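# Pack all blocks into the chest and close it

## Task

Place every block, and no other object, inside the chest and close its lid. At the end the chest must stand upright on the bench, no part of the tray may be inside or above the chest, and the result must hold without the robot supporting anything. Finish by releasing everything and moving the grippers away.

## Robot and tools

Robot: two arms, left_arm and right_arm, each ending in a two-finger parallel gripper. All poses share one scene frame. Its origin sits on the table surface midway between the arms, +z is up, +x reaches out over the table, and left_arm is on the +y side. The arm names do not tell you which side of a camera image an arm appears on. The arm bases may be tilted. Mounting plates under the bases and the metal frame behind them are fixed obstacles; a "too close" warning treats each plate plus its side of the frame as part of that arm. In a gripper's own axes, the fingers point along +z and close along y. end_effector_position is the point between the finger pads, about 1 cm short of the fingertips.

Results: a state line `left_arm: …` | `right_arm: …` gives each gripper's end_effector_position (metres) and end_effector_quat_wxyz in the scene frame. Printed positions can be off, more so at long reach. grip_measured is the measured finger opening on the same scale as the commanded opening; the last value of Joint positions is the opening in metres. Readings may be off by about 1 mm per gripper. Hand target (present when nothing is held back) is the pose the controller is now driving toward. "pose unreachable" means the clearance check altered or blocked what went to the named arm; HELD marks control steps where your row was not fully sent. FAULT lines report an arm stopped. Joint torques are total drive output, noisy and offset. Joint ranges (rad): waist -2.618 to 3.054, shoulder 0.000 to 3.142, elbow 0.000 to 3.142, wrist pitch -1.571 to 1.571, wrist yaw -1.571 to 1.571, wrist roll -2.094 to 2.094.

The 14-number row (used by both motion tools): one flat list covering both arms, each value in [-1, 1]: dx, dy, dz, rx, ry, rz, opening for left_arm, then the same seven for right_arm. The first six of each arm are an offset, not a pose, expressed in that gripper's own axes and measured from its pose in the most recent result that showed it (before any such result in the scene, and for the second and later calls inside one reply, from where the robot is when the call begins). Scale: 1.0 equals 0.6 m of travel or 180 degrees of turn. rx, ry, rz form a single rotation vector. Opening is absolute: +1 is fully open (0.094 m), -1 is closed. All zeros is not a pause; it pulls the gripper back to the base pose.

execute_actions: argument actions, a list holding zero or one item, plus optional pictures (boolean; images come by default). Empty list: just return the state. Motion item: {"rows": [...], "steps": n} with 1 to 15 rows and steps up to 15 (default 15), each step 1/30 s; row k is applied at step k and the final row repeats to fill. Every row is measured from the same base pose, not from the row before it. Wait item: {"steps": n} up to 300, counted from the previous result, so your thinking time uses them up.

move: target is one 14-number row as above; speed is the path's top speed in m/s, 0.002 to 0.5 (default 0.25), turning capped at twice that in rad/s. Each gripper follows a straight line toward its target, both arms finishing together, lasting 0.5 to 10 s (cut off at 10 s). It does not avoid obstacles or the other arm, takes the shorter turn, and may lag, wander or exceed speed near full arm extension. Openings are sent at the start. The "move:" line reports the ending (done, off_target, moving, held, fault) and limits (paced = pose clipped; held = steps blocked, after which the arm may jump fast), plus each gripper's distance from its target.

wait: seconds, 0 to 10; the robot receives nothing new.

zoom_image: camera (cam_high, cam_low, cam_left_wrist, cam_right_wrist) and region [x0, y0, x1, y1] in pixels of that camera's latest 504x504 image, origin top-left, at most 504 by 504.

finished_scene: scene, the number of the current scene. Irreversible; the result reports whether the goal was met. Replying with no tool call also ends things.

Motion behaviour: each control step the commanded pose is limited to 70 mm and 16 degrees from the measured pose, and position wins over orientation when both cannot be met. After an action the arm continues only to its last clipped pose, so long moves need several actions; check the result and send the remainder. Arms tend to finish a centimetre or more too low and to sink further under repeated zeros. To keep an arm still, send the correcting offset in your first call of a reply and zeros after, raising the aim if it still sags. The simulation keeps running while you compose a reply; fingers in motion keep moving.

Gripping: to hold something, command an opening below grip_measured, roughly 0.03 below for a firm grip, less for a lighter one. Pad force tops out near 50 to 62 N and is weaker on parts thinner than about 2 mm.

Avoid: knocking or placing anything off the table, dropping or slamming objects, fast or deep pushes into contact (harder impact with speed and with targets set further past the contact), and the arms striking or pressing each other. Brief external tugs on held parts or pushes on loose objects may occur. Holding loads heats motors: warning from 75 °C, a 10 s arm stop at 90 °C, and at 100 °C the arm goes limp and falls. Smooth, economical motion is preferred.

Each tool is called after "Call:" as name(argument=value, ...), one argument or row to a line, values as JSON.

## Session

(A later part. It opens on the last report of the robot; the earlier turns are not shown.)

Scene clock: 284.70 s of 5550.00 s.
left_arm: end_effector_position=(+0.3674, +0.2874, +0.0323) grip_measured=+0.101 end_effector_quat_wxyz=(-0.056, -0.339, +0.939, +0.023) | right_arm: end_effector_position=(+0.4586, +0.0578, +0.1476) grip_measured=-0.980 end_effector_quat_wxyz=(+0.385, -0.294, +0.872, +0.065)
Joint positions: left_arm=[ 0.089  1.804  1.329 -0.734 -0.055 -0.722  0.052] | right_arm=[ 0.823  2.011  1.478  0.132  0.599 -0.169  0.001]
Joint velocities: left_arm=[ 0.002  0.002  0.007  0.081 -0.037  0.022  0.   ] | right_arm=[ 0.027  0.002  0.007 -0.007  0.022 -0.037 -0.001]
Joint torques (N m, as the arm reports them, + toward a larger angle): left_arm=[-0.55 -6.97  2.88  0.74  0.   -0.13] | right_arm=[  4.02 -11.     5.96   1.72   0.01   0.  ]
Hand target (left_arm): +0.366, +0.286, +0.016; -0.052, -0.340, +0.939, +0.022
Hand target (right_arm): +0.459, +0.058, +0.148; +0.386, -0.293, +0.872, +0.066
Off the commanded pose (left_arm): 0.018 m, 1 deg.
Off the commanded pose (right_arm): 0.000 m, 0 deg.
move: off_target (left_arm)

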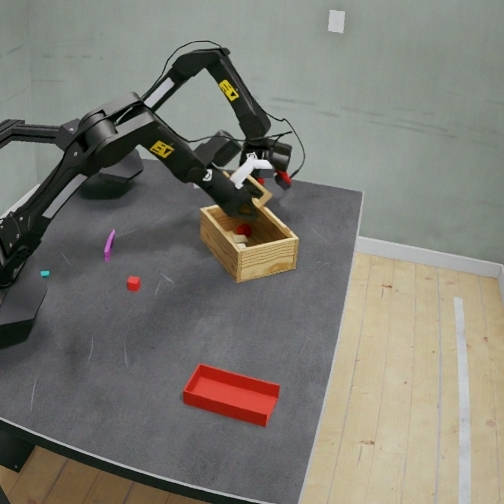

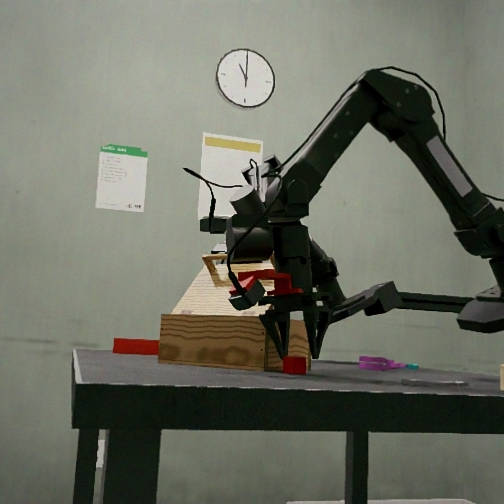

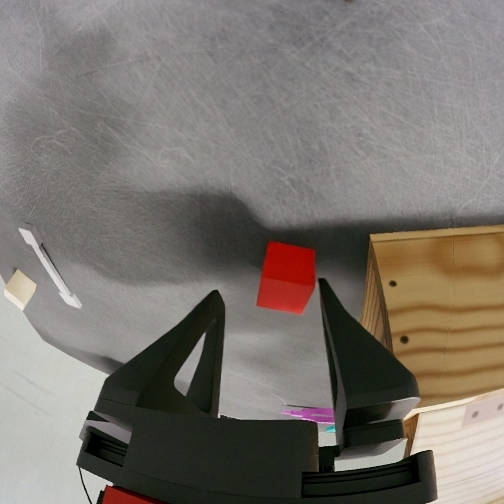

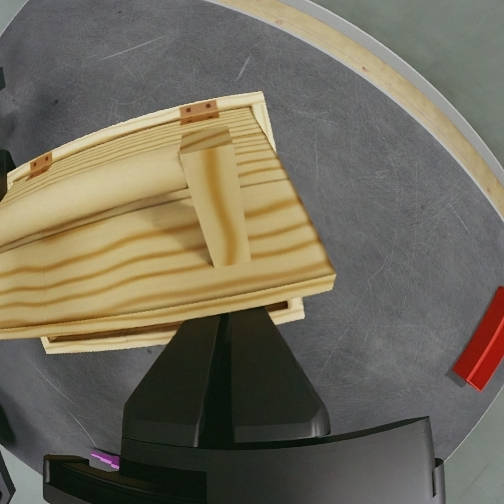

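Call:
move(
  target=[-0.01,0,-0.02,0.12,0,0,0.1, 0,0,0,0,0,0,-1],
  speed=0.06,
)

Call:
move(
  target=[0,0.015,0.04,0,0,0,0.1, 0,0,0,0,0,0,-1],
  speed=0.04,
)

Scene clock: 292.83 s of 5550.00 s.
left_arm: end_effector_position=(+0.3717, +0.2896, +0.0376) grip_measured=+0.101 end_effector_quat_wxyz=(+0.000, -0.348, +0.926, -0.145) | right_arm: end_effector_position=(+0.4585, +0.0577, +0.1474) grip_measured=-0.980 end_effector_quat_wxyz=(+0.385, -0.294, +0.872, +0.065)
Joint positions: left_arm=[ 0.246  1.677  1.09  -0.426  0.302 -0.616  0.052] | right_arm=[ 0.823  2.011  1.478  0.131  0.599 -0.169  0.001]
Joint velocities: left_arm=[ 0.012 -0.012 -0.022 -0.022  0.007  0.007  0.001] | right_arm=[-0.017  0.002 -0.017 -0.022  0.066 -0.051  0.   ]
Joint torques (N m, as the arm reports them, + toward a larger angle): left_arm=[ 0.72 -9.71  3.3   0.75  0.26  0.04] | right_arm=[  4.02 -11.     5.95   1.72   0.01   0.01]
Hand target (left_arm): +0.373, +0.290, +0.043; +0.011, -0.344, +0.926, -0.153
Hand target (right_arm): +0.459, +0.058, +0.148; +0.385, -0.294, +0.872, +0.065
Off the commanded pose (left_arm): 0.007 m, 2 deg.
Off the commanded pose (right_arm): 0.000 m, 0 deg.
After step 90, 1.60 s passed at rest.
move: done

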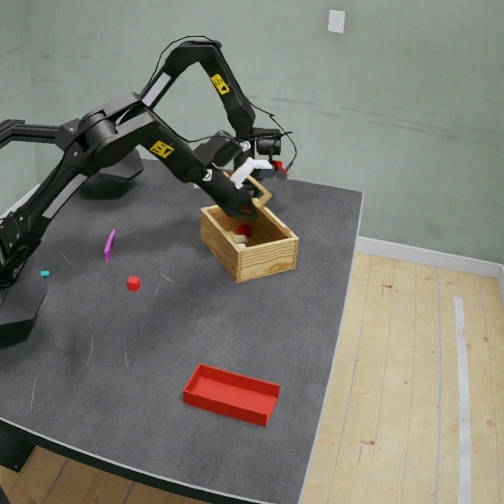

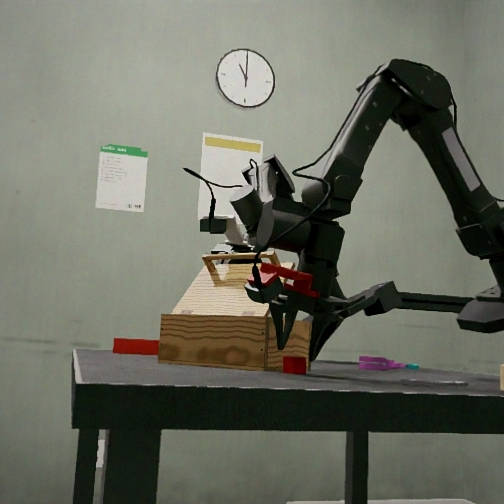

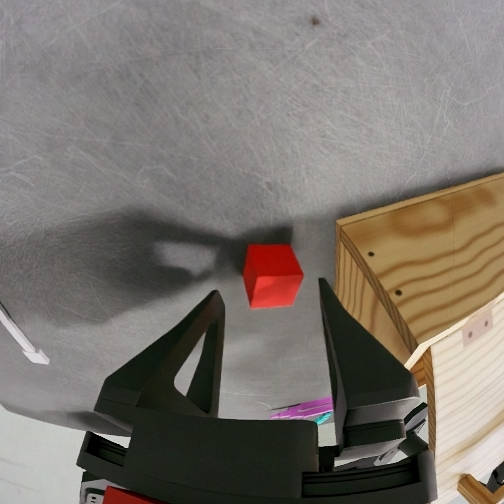

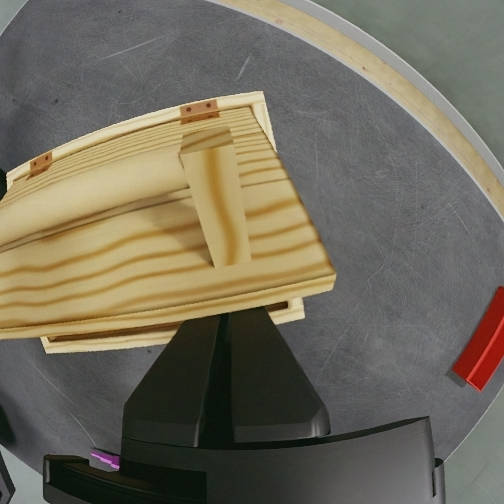

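Scene clock: 293.73 s of 5550.00 s.
left_arm: end_effector_position=(+0.3742, +0.2902, +0.0187) grip_measured=+0.101 end_effector_quat_wxyz=(+0.002, -0.348, +0.926, -0.145) | right_arm: end_effector_position=(+0.4583, +0.0576, +0.1473) grip_measured=-0.980 end_effector_quat_wxyz=(+0.385, -0.294, +0.873, +0.065)
Joint positions: left_arm=[ 0.246  1.736  1.09  -0.362  0.302 -0.616  0.052] | right_arm=[ 0.823  2.011  1.478  0.13   0.599 -0.169  0.001]
Joint velocities: left_arm=[ 0.007  0.007 -0.022  0.022  0.007 -0.051 -0.   ] | right_arm=[-0.012 -0.017 -0.022  0.037 -0.007  0.022  0.   ]
Joint torques (N m, as the arm reports them, + toward a larger angle): left_arm=[ 0.14 -7.91  2.88  0.79  0.11 -0.03] | right_arm=[  4.01 -11.     5.95   1.72   0.01   0.  ]
Hand target (left_arm): +0.369, +0.289, +0.013; -0.000, -0.348, +0.926, -0.145
Hand target (right_arm): +0.458, +0.058, +0.147; +0.385, -0.294, +0.872, +0.065
Off the commanded pose (left_arm): 0.009 m, 0 deg.
Off the commanded pose (right_arm): 0.000 m, 0 deg.
move: done

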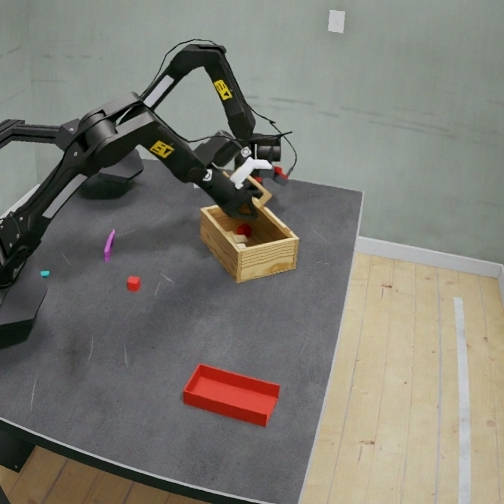

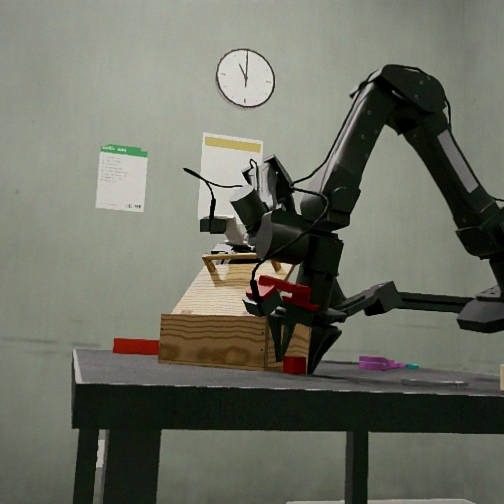

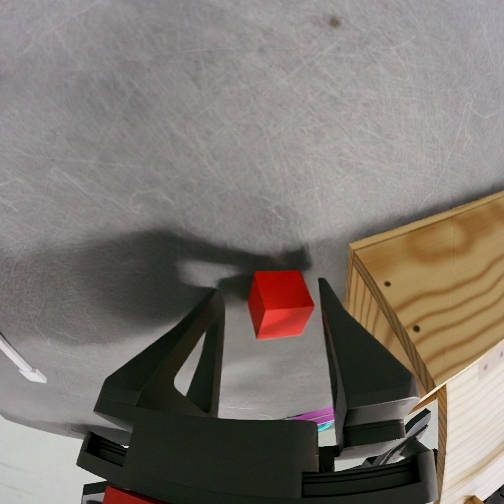

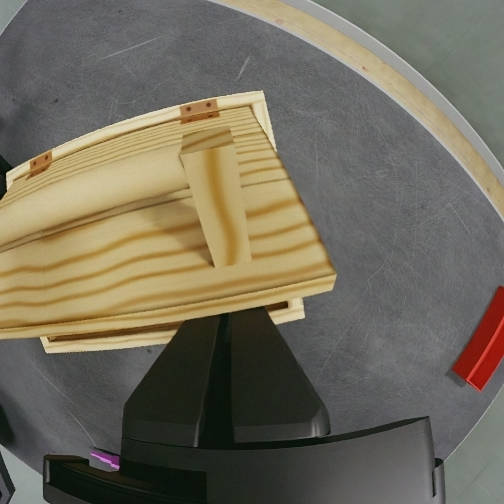

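Call:
move(
  target=[0.01,0,0,0,0,0,-0.7, 0,0,0,0,0,0,-1],
  speed=0.04,
)

Call:
move(
  target=[0,0.1,-0.2,0,0,0,-0.62, 0,0,0,0,0,0,-1],
  speed=0.1,
)

Scene clock: 297.37 s of 5550.00 s.
left_arm: end_effector_position=(+0.3742, +0.2902, +0.0187) grip_measured=-0.452 end_effector_quat_wxyz=(+0.002, -0.349, +0.926, -0.145) | right_arm: end_effector_position=(+0.4582, +0.0575, +0.1471) grip_measured=-0.980 end_effector_quat_wxyz=(+0.384, -0.295, +0.873, +0.065)
Joint positions: left_arm=[ 0.246  1.736  1.09  -0.362  0.302 -0.618  0.026] | right_arm=[ 0.823  2.011  1.478  0.128  0.599 -0.169  0.001]
Joint velocities: left_arm=[ 0.002 -0.007  0.002  0.051  0.037 -0.007 -0.   ] | right_arm=[-0.012 -0.012  0.007 -0.051 -0.066 -0.037  0.   ]
Joint torques (N m, as the arm reports them, + toward a larger angle): left_arm=[-0.52 -9.47  2.91  0.68  0.09 -0.06] | right_arm=[  4.01 -10.99   5.96   1.72   0.01   0.  ]
Hand target (left_arm): +0.370, +0.286, +0.019; +0.002, -0.348, +0.926, -0.145
Hand target (right_arm): +0.458, +0.058, +0.147; +0.385, -0.294, +0.873, +0.065
Off the commanded pose (left_arm): 0.006 m, 0 deg.
Off the commanded pose (right_arm): 0.000 m, 0 deg.
move: done

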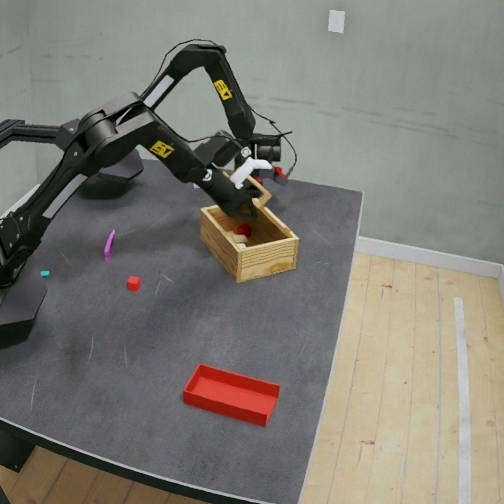

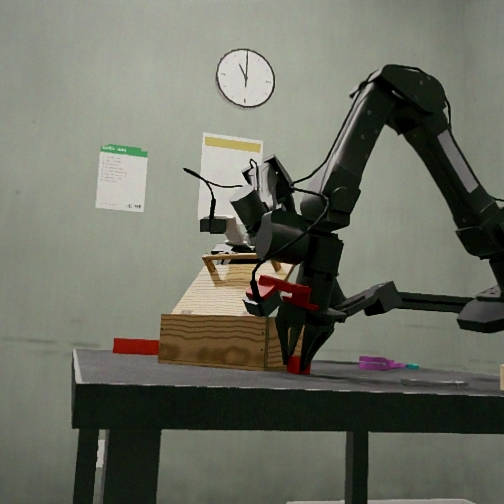

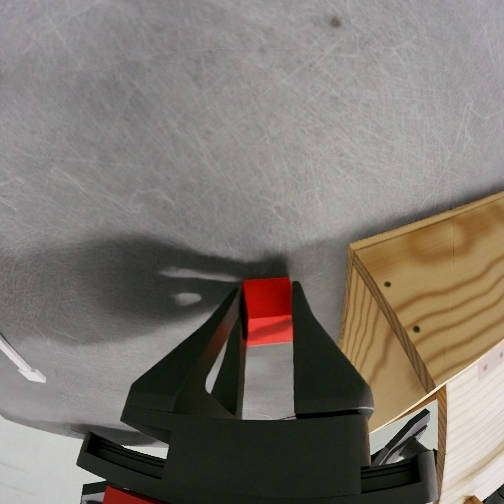

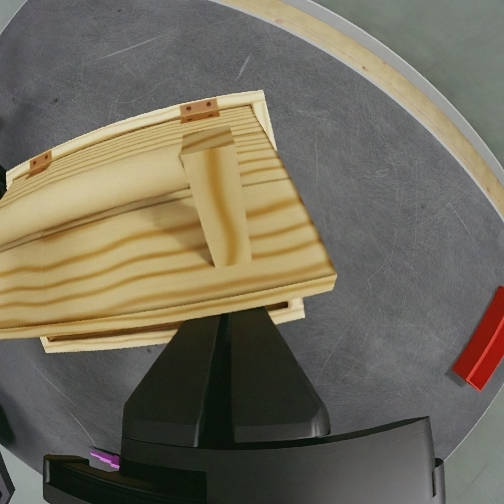

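Scene clock: 299.27 s of 5550.00 s.
left_arm: end_effector_position=(+0.3198, +0.3638, +0.1086) grip_measured=-0.452 end_effector_quat_wxyz=(-0.006, -0.354, +0.925, -0.141) | right_arm: end_effector_position=(+0.4580, +0.0574, +0.1468) grip_measured=-0.980 end_effector_quat_wxyz=(+0.384, -0.295, +0.873, +0.064)
Joint positions: left_arm=[ 0.552  1.446  1.053 -0.737  0.443 -0.336  0.026] | right_arm=[ 0.823  2.011  1.478  0.127  0.599 -0.169  0.001]
Joint velocities: left_arm=[-0.022 -0.017  0.012 -0.037 -0.037  0.022  0.   ] | right_arm=[-0.002 -0.002 -0.002 -0.007  0.051  0.007 -0.001]
Joint torques (N m, as the arm reports them, + toward a larger angle): left_arm=[ 1.45 -8.18  5.08  0.26  0.27  0.08] | right_arm=[  4.01 -10.99   5.96   1.71   0.01   0.01]
Hand target (left_arm): +0.322, +0.363, +0.116; +0.002, -0.350, +0.925, -0.147
Hand target (right_arm): +0.458, +0.058, +0.147; +0.384, -0.295, +0.873, +0.065
Off the commanded pose (left_arm): 0.009 m, 1 deg.
Off the commanded pose (right_arm): 0.000 m, 0 deg.
move: done

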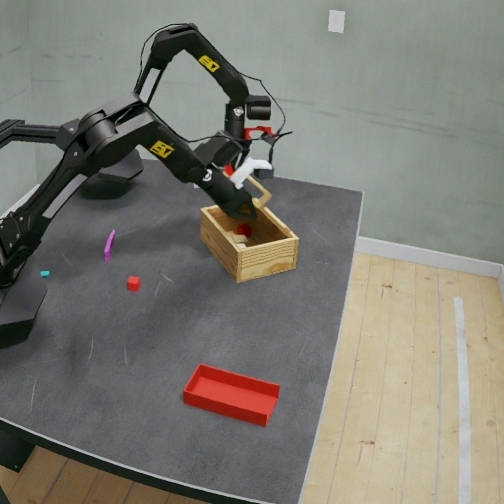

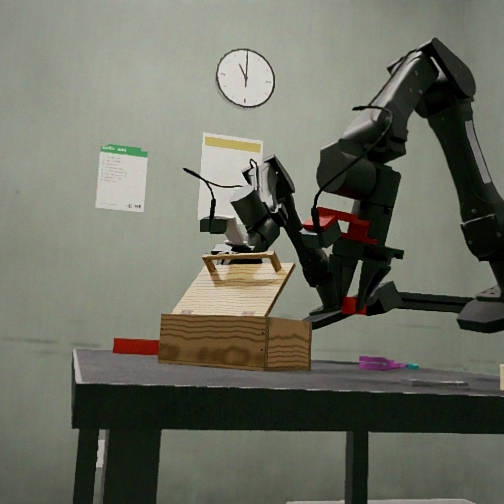

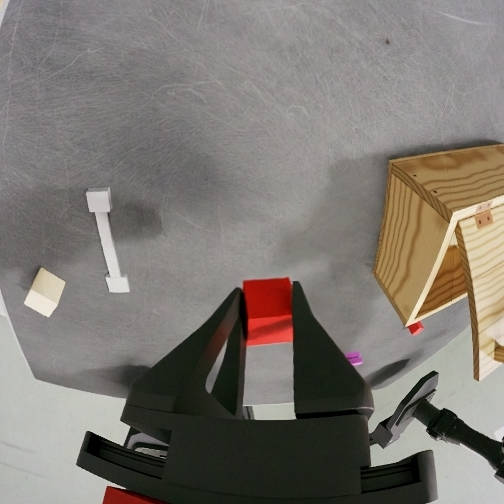

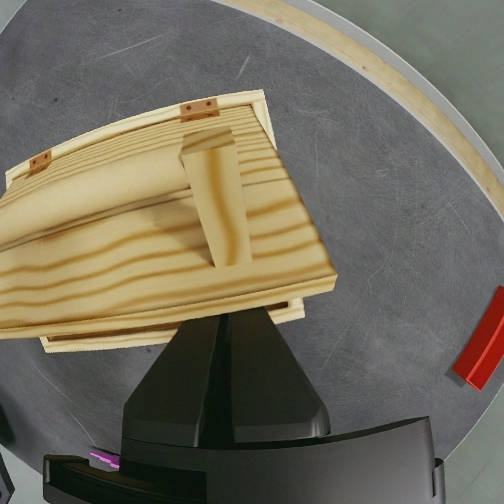

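Call:
move(
  target=[0.18,0,-0.03,0.13,0,0,-0.62, 0,0,0,0,0,0,-1],
  speed=0.12,
)

Scene clock: 307.00 s of 5550.00 s.
left_arm: end_effector_position=(+0.2372, +0.2974, +0.1328) grip_measured=-0.452 end_effector_quat_wxyz=(+0.053, -0.358, +0.876, -0.317) | right_arm: end_effector_position=(+0.4578, +0.0574, +0.1467) grip_measured=-0.980 end_effector_quat_wxyz=(+0.383, -0.295, +0.873, +0.064)
Joint positions: left_arm=[ 0.714  1.059  0.536 -0.602  0.886 -0.247  0.026] | right_arm=[ 0.823  2.011  1.478  0.126  0.599 -0.169  0.001]
Joint velocities: left_arm=[ 0.007  0.027 -0.017 -0.037  0.051  0.081 -0.001] | right_arm=[-0.017 -0.002 -0.012 -0.007 -0.022  0.022 -0.   ]
Joint torques (N m, as the arm reports them, + toward a larger angle): left_arm=[ 1.23 -4.56  3.84  0.63  0.57  0.09] | right_arm=[  4.01 -10.99   5.94   1.72   0.01   0.01]
Hand target (left_arm): +0.238, +0.296, +0.136; +0.069, -0.349, +0.876, -0.325
Hand target (right_arm): +0.458, +0.057, +0.147; +0.384, -0.295, +0.873, +0.064
Off the commanded pose (left_arm): 0.005 m, 2 deg.
Off the commanded pose (right_arm): 0.000 m, 0 deg.
After step 90, 2.57 s passed at rest.
move: done

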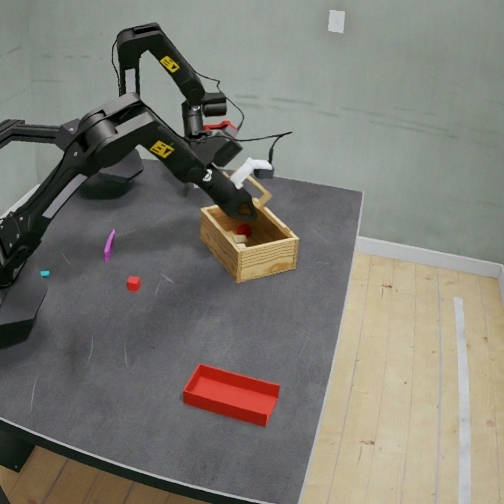

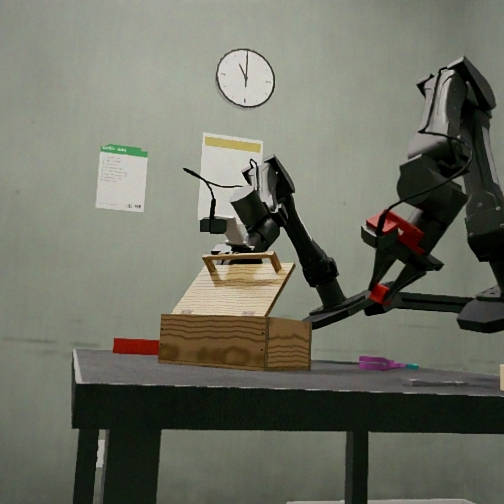

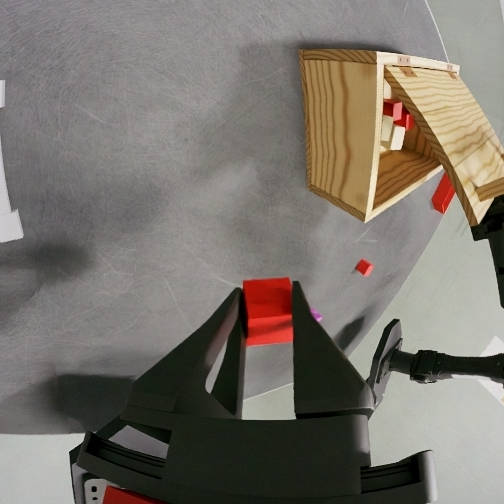

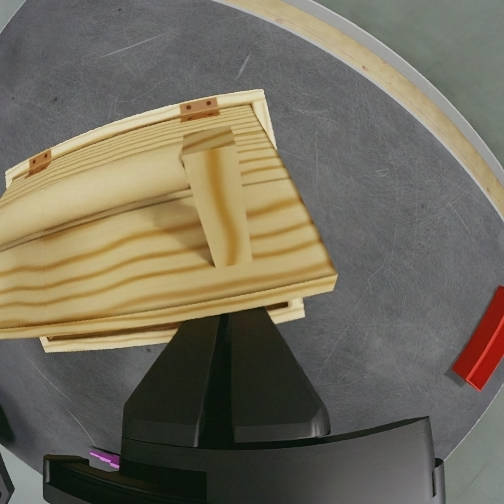

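Call:
move(
  target=[0,-0.158,0.123,0,0,0,-0.62, 0,0,0,0,0,0,-1],
  speed=0.1,
)

Scene clock: 315.13 s of 5550.00 s.
left_arm: end_effector_position=(+0.3021, +0.2121, +0.1238) grip_measured=-0.452 end_effector_quat_wxyz=(+0.035, -0.364, +0.878, -0.310) | right_arm: end_effector_position=(+0.4576, +0.0573, +0.1464) grip_measured=-0.980 end_effector_quat_wxyz=(+0.383, -0.296, +0.873, +0.064)
Joint positions: left_arm=[ 0.148  1.136  0.614 -0.243  0.53  -0.841  0.026] | right_arm=[ 0.823  2.011  1.478  0.124  0.599 -0.169  0.001]
Joint velocities: left_arm=[-0.007  0.007  0.012 -0.051 -0.066 -0.037  0.   ] | right_arm=[-0.012 -0.002 -0.002 -0.037 -0.022 -0.051 -0.   ]
Joint torques (N m, as the arm reports them, + toward a larger angle): left_arm=[-1.06 -4.04  7.19  1.12  0.22 -0.08] | right_arm=[  4.01 -11.     5.95   1.71   0.01   0.01]
Hand target (left_arm): +0.317, +0.211, +0.131; +0.053, -0.357, +0.878, -0.315
Hand target (right_arm): +0.458, +0.057, +0.147; +0.383, -0.295, +0.873, +0.064
Off the commanded pose (left_arm): 0.017 m, 2 deg.
Off the commanded pose (right_arm): 0.000 m, 0 deg.
After step 90, 3.40 s passed at rest.
move: off_target (left_arm)

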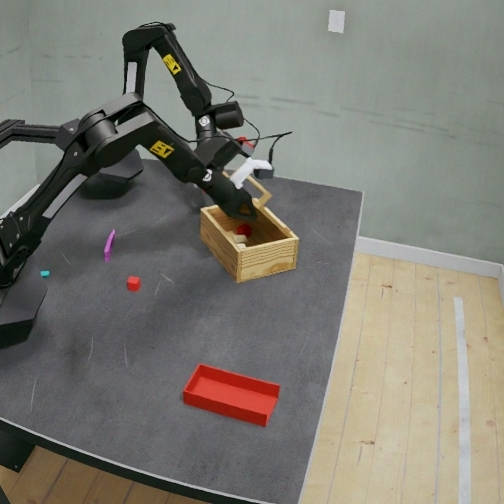

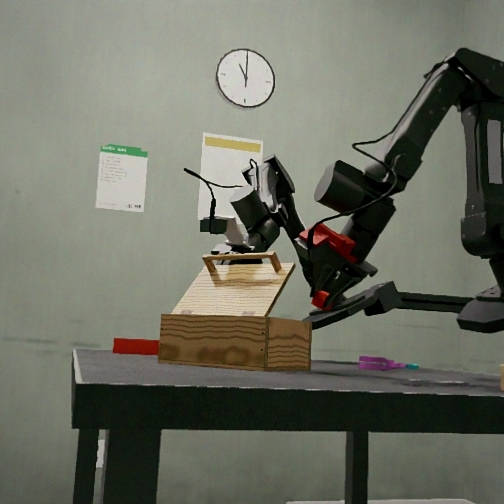

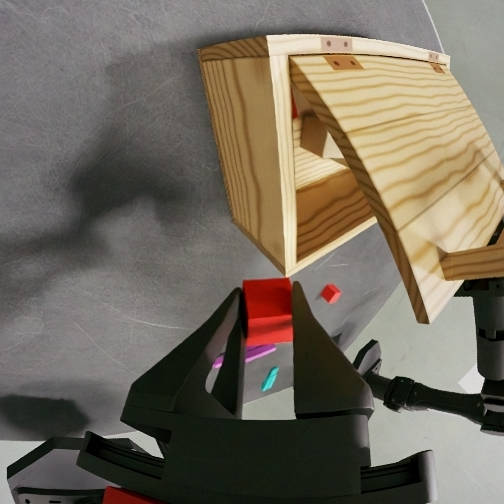

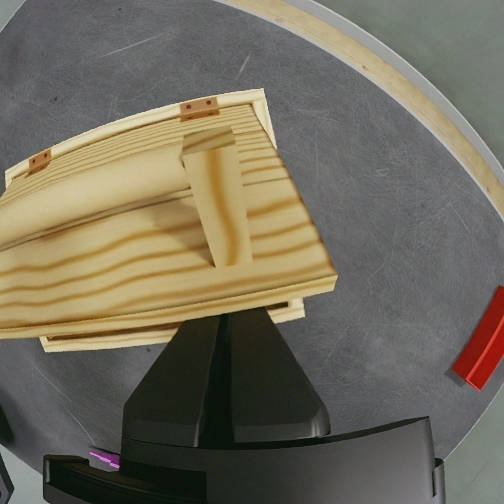

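Call:
move(
  target=[-0.07,-0.08,0.055,0,0,0,-0.62, 0,0,0,0,0,0,-1],
  speed=0.06,
)

Scene clock: 319.20 s of 5550.00 s.
left_arm: end_effector_position=(+0.3574, +0.2014, +0.1101) grip_measured=-0.453 end_effector_quat_wxyz=(+0.020, -0.372, +0.878, -0.301) | right_arm: end_effector_position=(+0.4574, +0.0572, +0.1463) grip_measured=-0.980 end_effector_quat_wxyz=(+0.382, -0.296, +0.873, +0.064)
Joint positions: left_arm=[ 0.099  1.375  0.847 -0.252  0.49  -0.885  0.026] | right_arm=[ 0.823  2.011  1.478  0.123  0.599 -0.169  0.001]
Joint velocities: left_arm=[-0.002 -0.017 -0.007 -0.022 -0.037 -0.037 -0.001] | right_arm=[-0.017  0.002  0.002  0.037 -0.081  0.022 -0.001]
Joint torques (N m, as the arm reports them, + toward a larger angle): left_arm=[-1.23 -6.39  7.54  1.    0.3  -0.08] | right_arm=[  3.99 -11.     5.94   1.71   0.01   0.  ]
Hand target (left_arm): +0.372, +0.198, +0.119; +0.035, -0.364, +0.878, -0.310
Hand target (right_arm): +0.458, +0.057, +0.146; +0.383, -0.296, +0.873, +0.064
Off the commanded pose (left_arm): 0.017 m, 2 deg.
Off the commanded pose (right_arm): 0.000 m, 0 deg.
move: off_target (left_arm)

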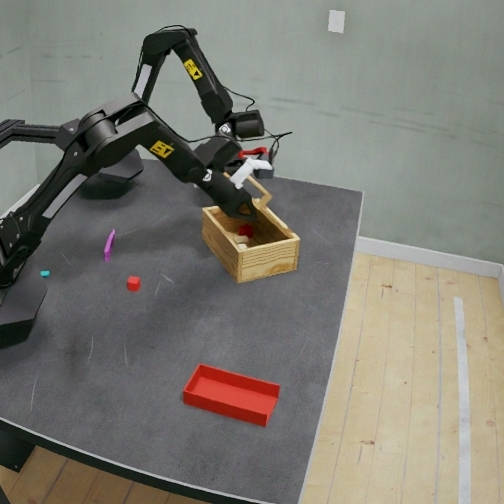

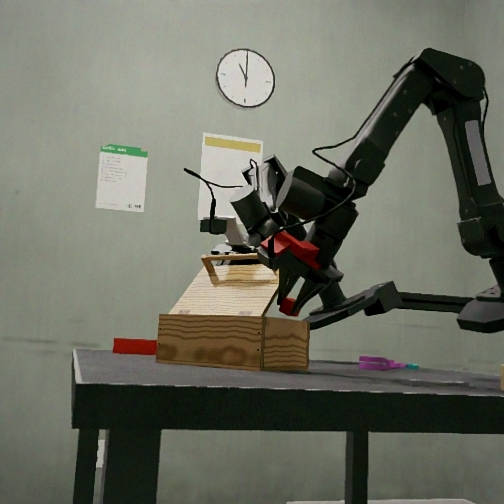

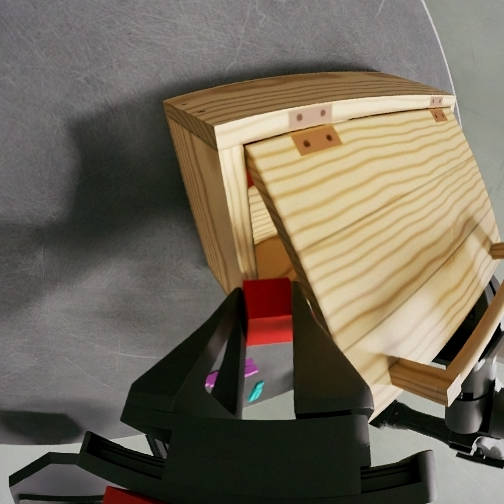

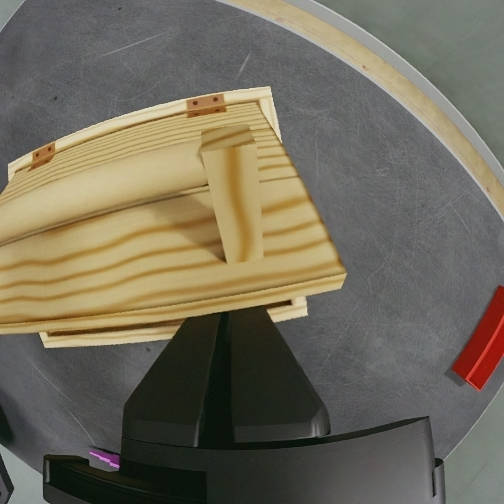

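Call:
move(
  target=[0,0,0,0.12,0,0,-0.62, 0,0,0,0,0,0,-1],
  speed=0.06,
)

Call:
move(
  target=[0,-0.03,0.05,0,0,0,-0.62, 0,0,0,0,0,0,-1],
  speed=0.04,
)

Scene clock: 327.17 s of 5550.00 s.
left_arm: end_effector_position=(+0.3627, +0.2011, +0.1123) grip_measured=-0.453 end_effector_quat_wxyz=(+0.095, -0.364, +0.808, -0.454) | right_arm: end_effector_position=(+0.4572, +0.0570, +0.1460) grip_measured=-0.980 end_effector_quat_wxyz=(+0.382, -0.297, +0.873, +0.063)
Joint positions: left_arm=[ 0.21   1.42   0.566  0.412  0.782 -1.036  0.026] | right_arm=[ 0.823  2.011  1.478  0.121  0.599 -0.169  0.001]
Joint velocities: left_arm=[ 0.007  0.007 -0.007  0.022  0.022 -0.022  0.   ] | right_arm=[0.012 0.007 0.002 0.022 0.007 0.037 0.   ]
Joint torques (N m, as the arm reports them, + toward a larger angle): left_arm=[ 0.48 -5.35  2.88  1.61  0.53 -0.05] | right_arm=[  4.01 -10.99   5.96   1.71   0.01   0.  ]
Hand target (left_arm): +0.358, +0.201, +0.110; +0.092, -0.363, +0.805, -0.460
Hand target (right_arm): +0.457, +0.057, +0.146; +0.382, -0.296, +0.873, +0.064
Off the commanded pose (left_arm): 0.006 m, 1 deg.
Off the commanded pose (right_arm): 0.000 m, 0 deg.
After step 90, 1.40 s passed at rest.
move: done

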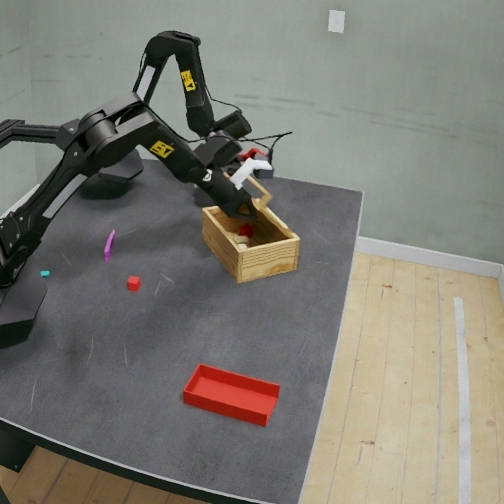

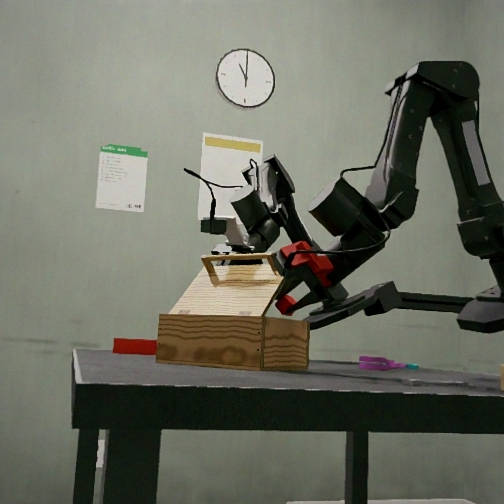

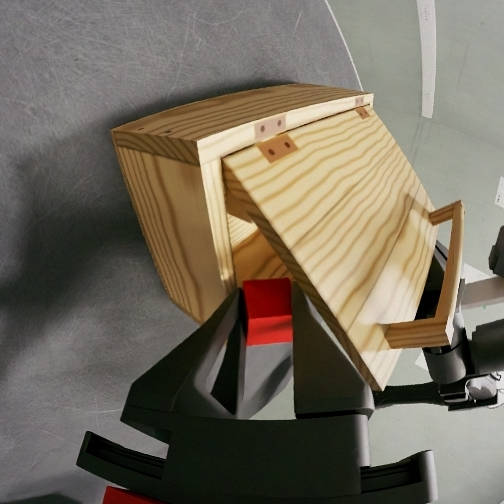

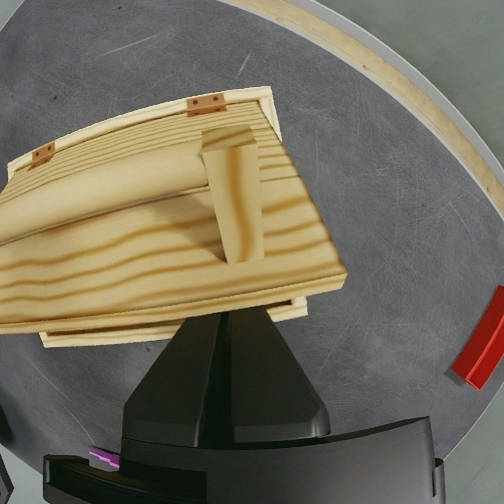

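Scene clock: 328.33 s of 5550.00 s.
left_arm: end_effector_position=(+0.3726, +0.1795, +0.1045) grip_measured=-0.454 end_effector_quat_wxyz=(+0.080, -0.374, +0.808, -0.448) | right_arm: end_effector_position=(+0.4570, +0.0569, +0.1457) grip_measured=-0.980 end_effector_quat_wxyz=(+0.381, -0.297, +0.873, +0.063)
Joint positions: left_arm=[ 0.125  1.472  0.616  0.413  0.704 -1.09   0.026] | right_arm=[ 0.823  2.011  1.478  0.12   0.599 -0.169  0.001]
Joint velocities: left_arm=[-0.012  0.002 -0.017  0.007 -0.007 -0.022  0.001] | right_arm=[-0.017 -0.007 -0.007 -0.022 -0.007 -0.037 -0.003]
Joint torques (N m, as the arm reports them, + toward a larger angle): left_arm=[-1.38 -5.59  6.44  1.55  0.22 -0.05] | right_arm=[  4.01 -11.     5.95   1.71   0.01   0.  ]
Hand target (left_arm): +0.386, +0.176, +0.110; +0.095, -0.364, +0.808, -0.453
Hand target (right_arm): +0.457, +0.057, +0.146; +0.382, -0.297, +0.873, +0.064
Off the commanded pose (left_arm): 0.015 m, 2 deg.
Off the commanded pose (right_arm): 0.000 m, 0 deg.
move: off_target (left_arm)

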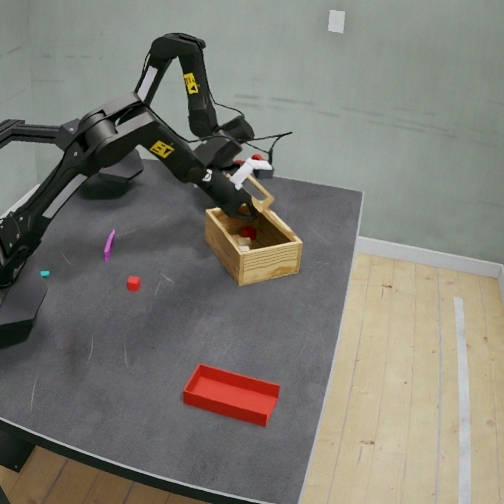

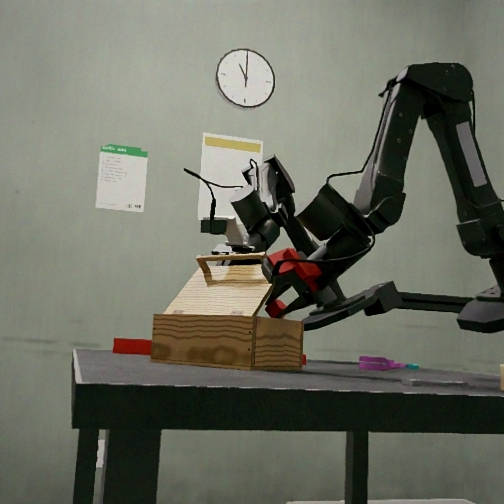

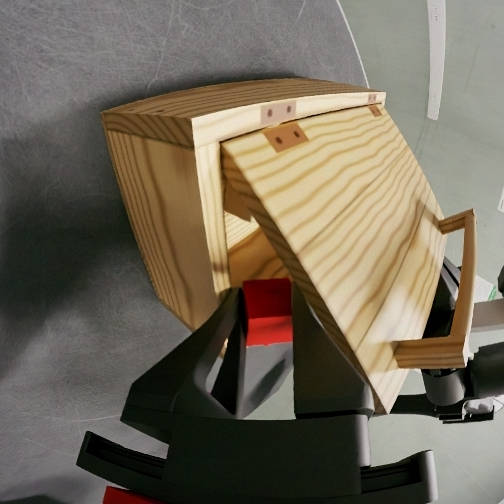

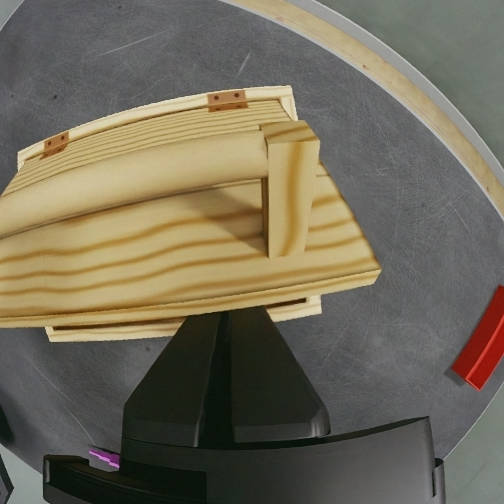

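Call:
move(
  target=[0,0,0,0,0,0,-0.2, 0,0,0,0,0,0,-1],
)

Call:
move(
  target=[0,0,-0.12,0,0,0,-0.2, 0,0,0,0,0,0,-1],
  speed=0.08,
)

Scene clock: 334.00 s of 5550.00 s.
left_arm: end_effector_position=(+0.3755, +0.1786, +0.1086) grip_measured=-0.203 end_effector_quat_wxyz=(+0.086, -0.368, +0.806, -0.455) | right_arm: end_effector_position=(+0.4570, +0.0569, +0.1457) grip_measured=-0.980 end_effector_quat_wxyz=(+0.381, -0.297, +0.873, +0.063)
Joint positions: left_arm=[ 0.125  1.47   0.616  0.433  0.714 -1.093  0.037] | right_arm=[ 0.823  2.011  1.478  0.12   0.599 -0.169  0.001]
Joint velocities: left_arm=[-0.007 -0.022 -0.012 -0.007  0.081  0.037 -0.001] | right_arm=[ 0.007  0.012 -0.002 -0.066 -0.022  0.022 -0.001]
Joint torques (N m, as the arm reports them, + toward a larger angle): left_arm=[-0.37 -6.16  4.19  1.21  0.25 -0.04] | right_arm=[  4.01 -10.98   5.94   1.69   0.01   0.  ]
Hand target (left_arm): +0.372, +0.179, +0.105; +0.080, -0.374, +0.808, -0.448
Hand target (right_arm): +0.457, +0.057, +0.146; +0.381, -0.297, +0.873, +0.063
Off the commanded pose (left_arm): 0.005 m, 1 deg.
Off the commanded pose (right_arm): 0.000 m, 0 deg.
After step 90, 1.97 s passed at rest.
move: done

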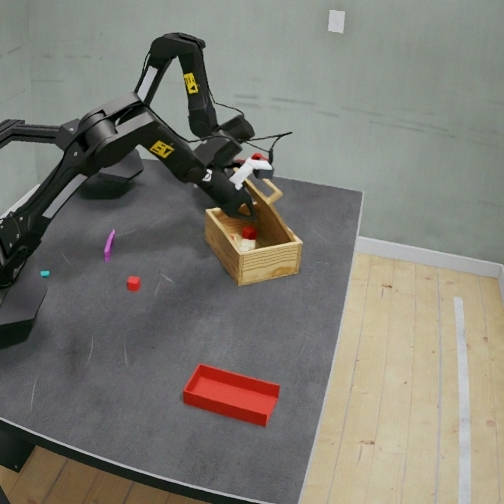

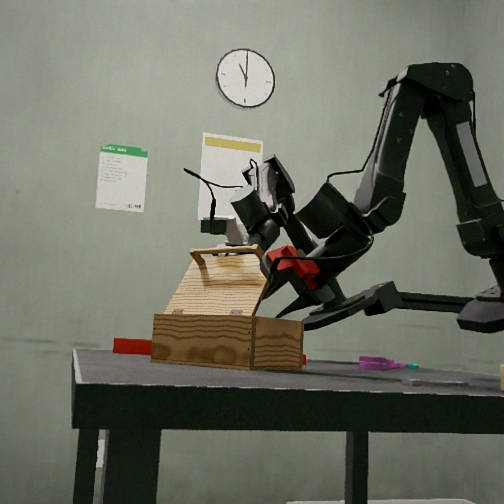

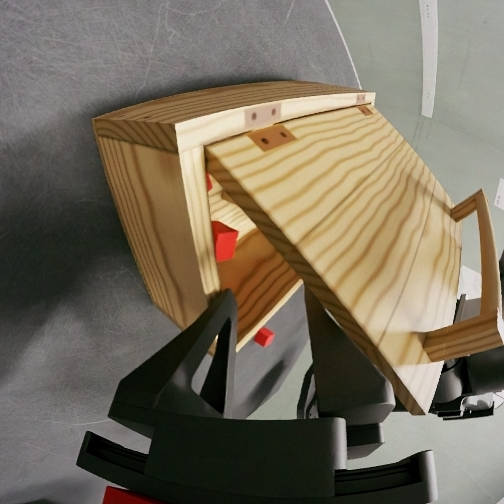

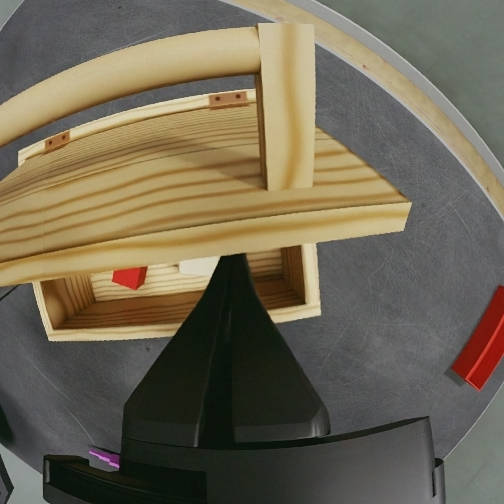

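Scene clock: 335.50 s of 5550.00 s.
left_arm: end_effector_position=(+0.3475, +0.2268, +0.1460) grip_measured=-0.202 end_effector_quat_wxyz=(+0.087, -0.375, +0.805, -0.453) | right_arm: end_effector_position=(+0.4567, +0.0568, +0.1454) grip_measured=-0.980 end_effector_quat_wxyz=(+0.380, -0.298, +0.873, +0.063)
Joint positions: left_arm=[ 0.33   1.24   0.571  0.157  0.886 -0.974  0.037] | right_arm=[ 0.823  2.011  1.478  0.117  0.599 -0.169  0.001]
Joint velocities: left_arm=[-0.002 -0.012 -0.022  0.051  0.037  0.022 -0.001] | right_arm=[-0.017 -0.022 -0.002  0.007 -0.022  0.037  0.   ]
Joint torques (N m, as the arm reports them, + toward a larger angle): left_arm=[ 0.7  -6.64  3.73  1.15  0.48  0.18] | right_arm=[  4.01 -11.     5.95   1.71   0.02   0.01]
Hand target (left_arm): +0.342, +0.226, +0.149; +0.086, -0.369, +0.805, -0.456
Hand target (right_arm): +0.457, +0.057, +0.146; +0.381, -0.297, +0.873, +0.063
Off the commanded pose (left_arm): 0.007 m, 1 deg.
Off the commanded pose (right_arm): 0.000 m, 0 deg.
move: done

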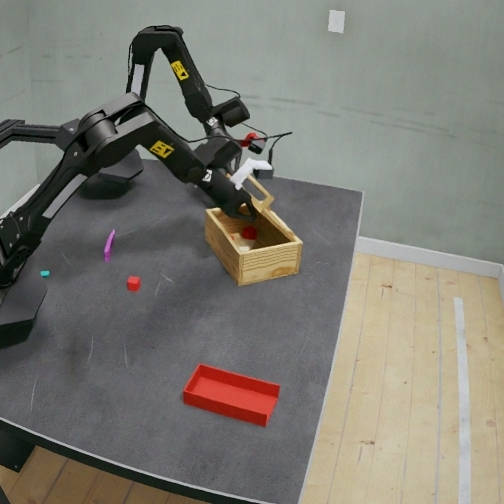

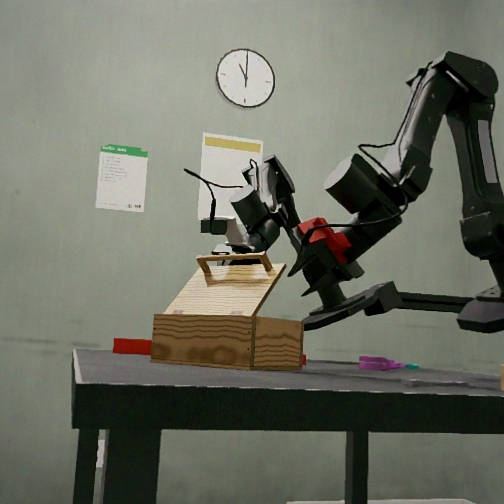

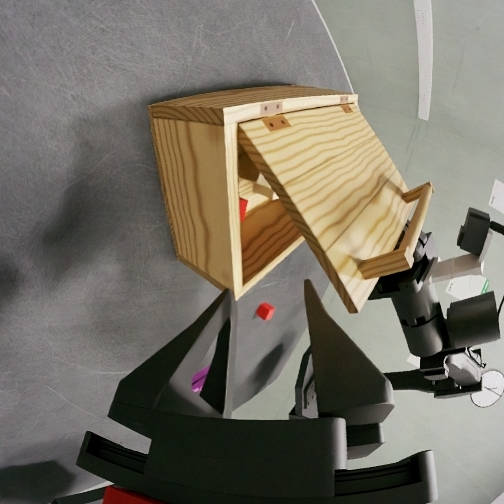

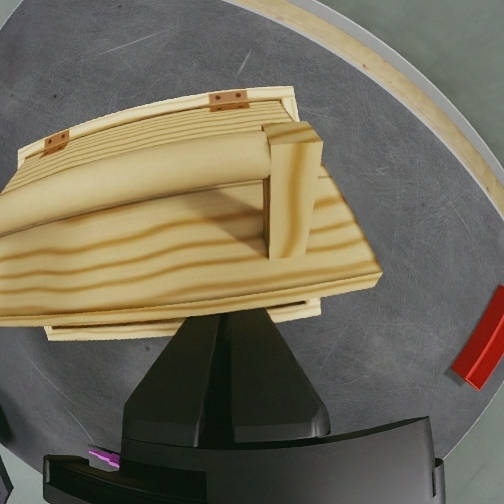

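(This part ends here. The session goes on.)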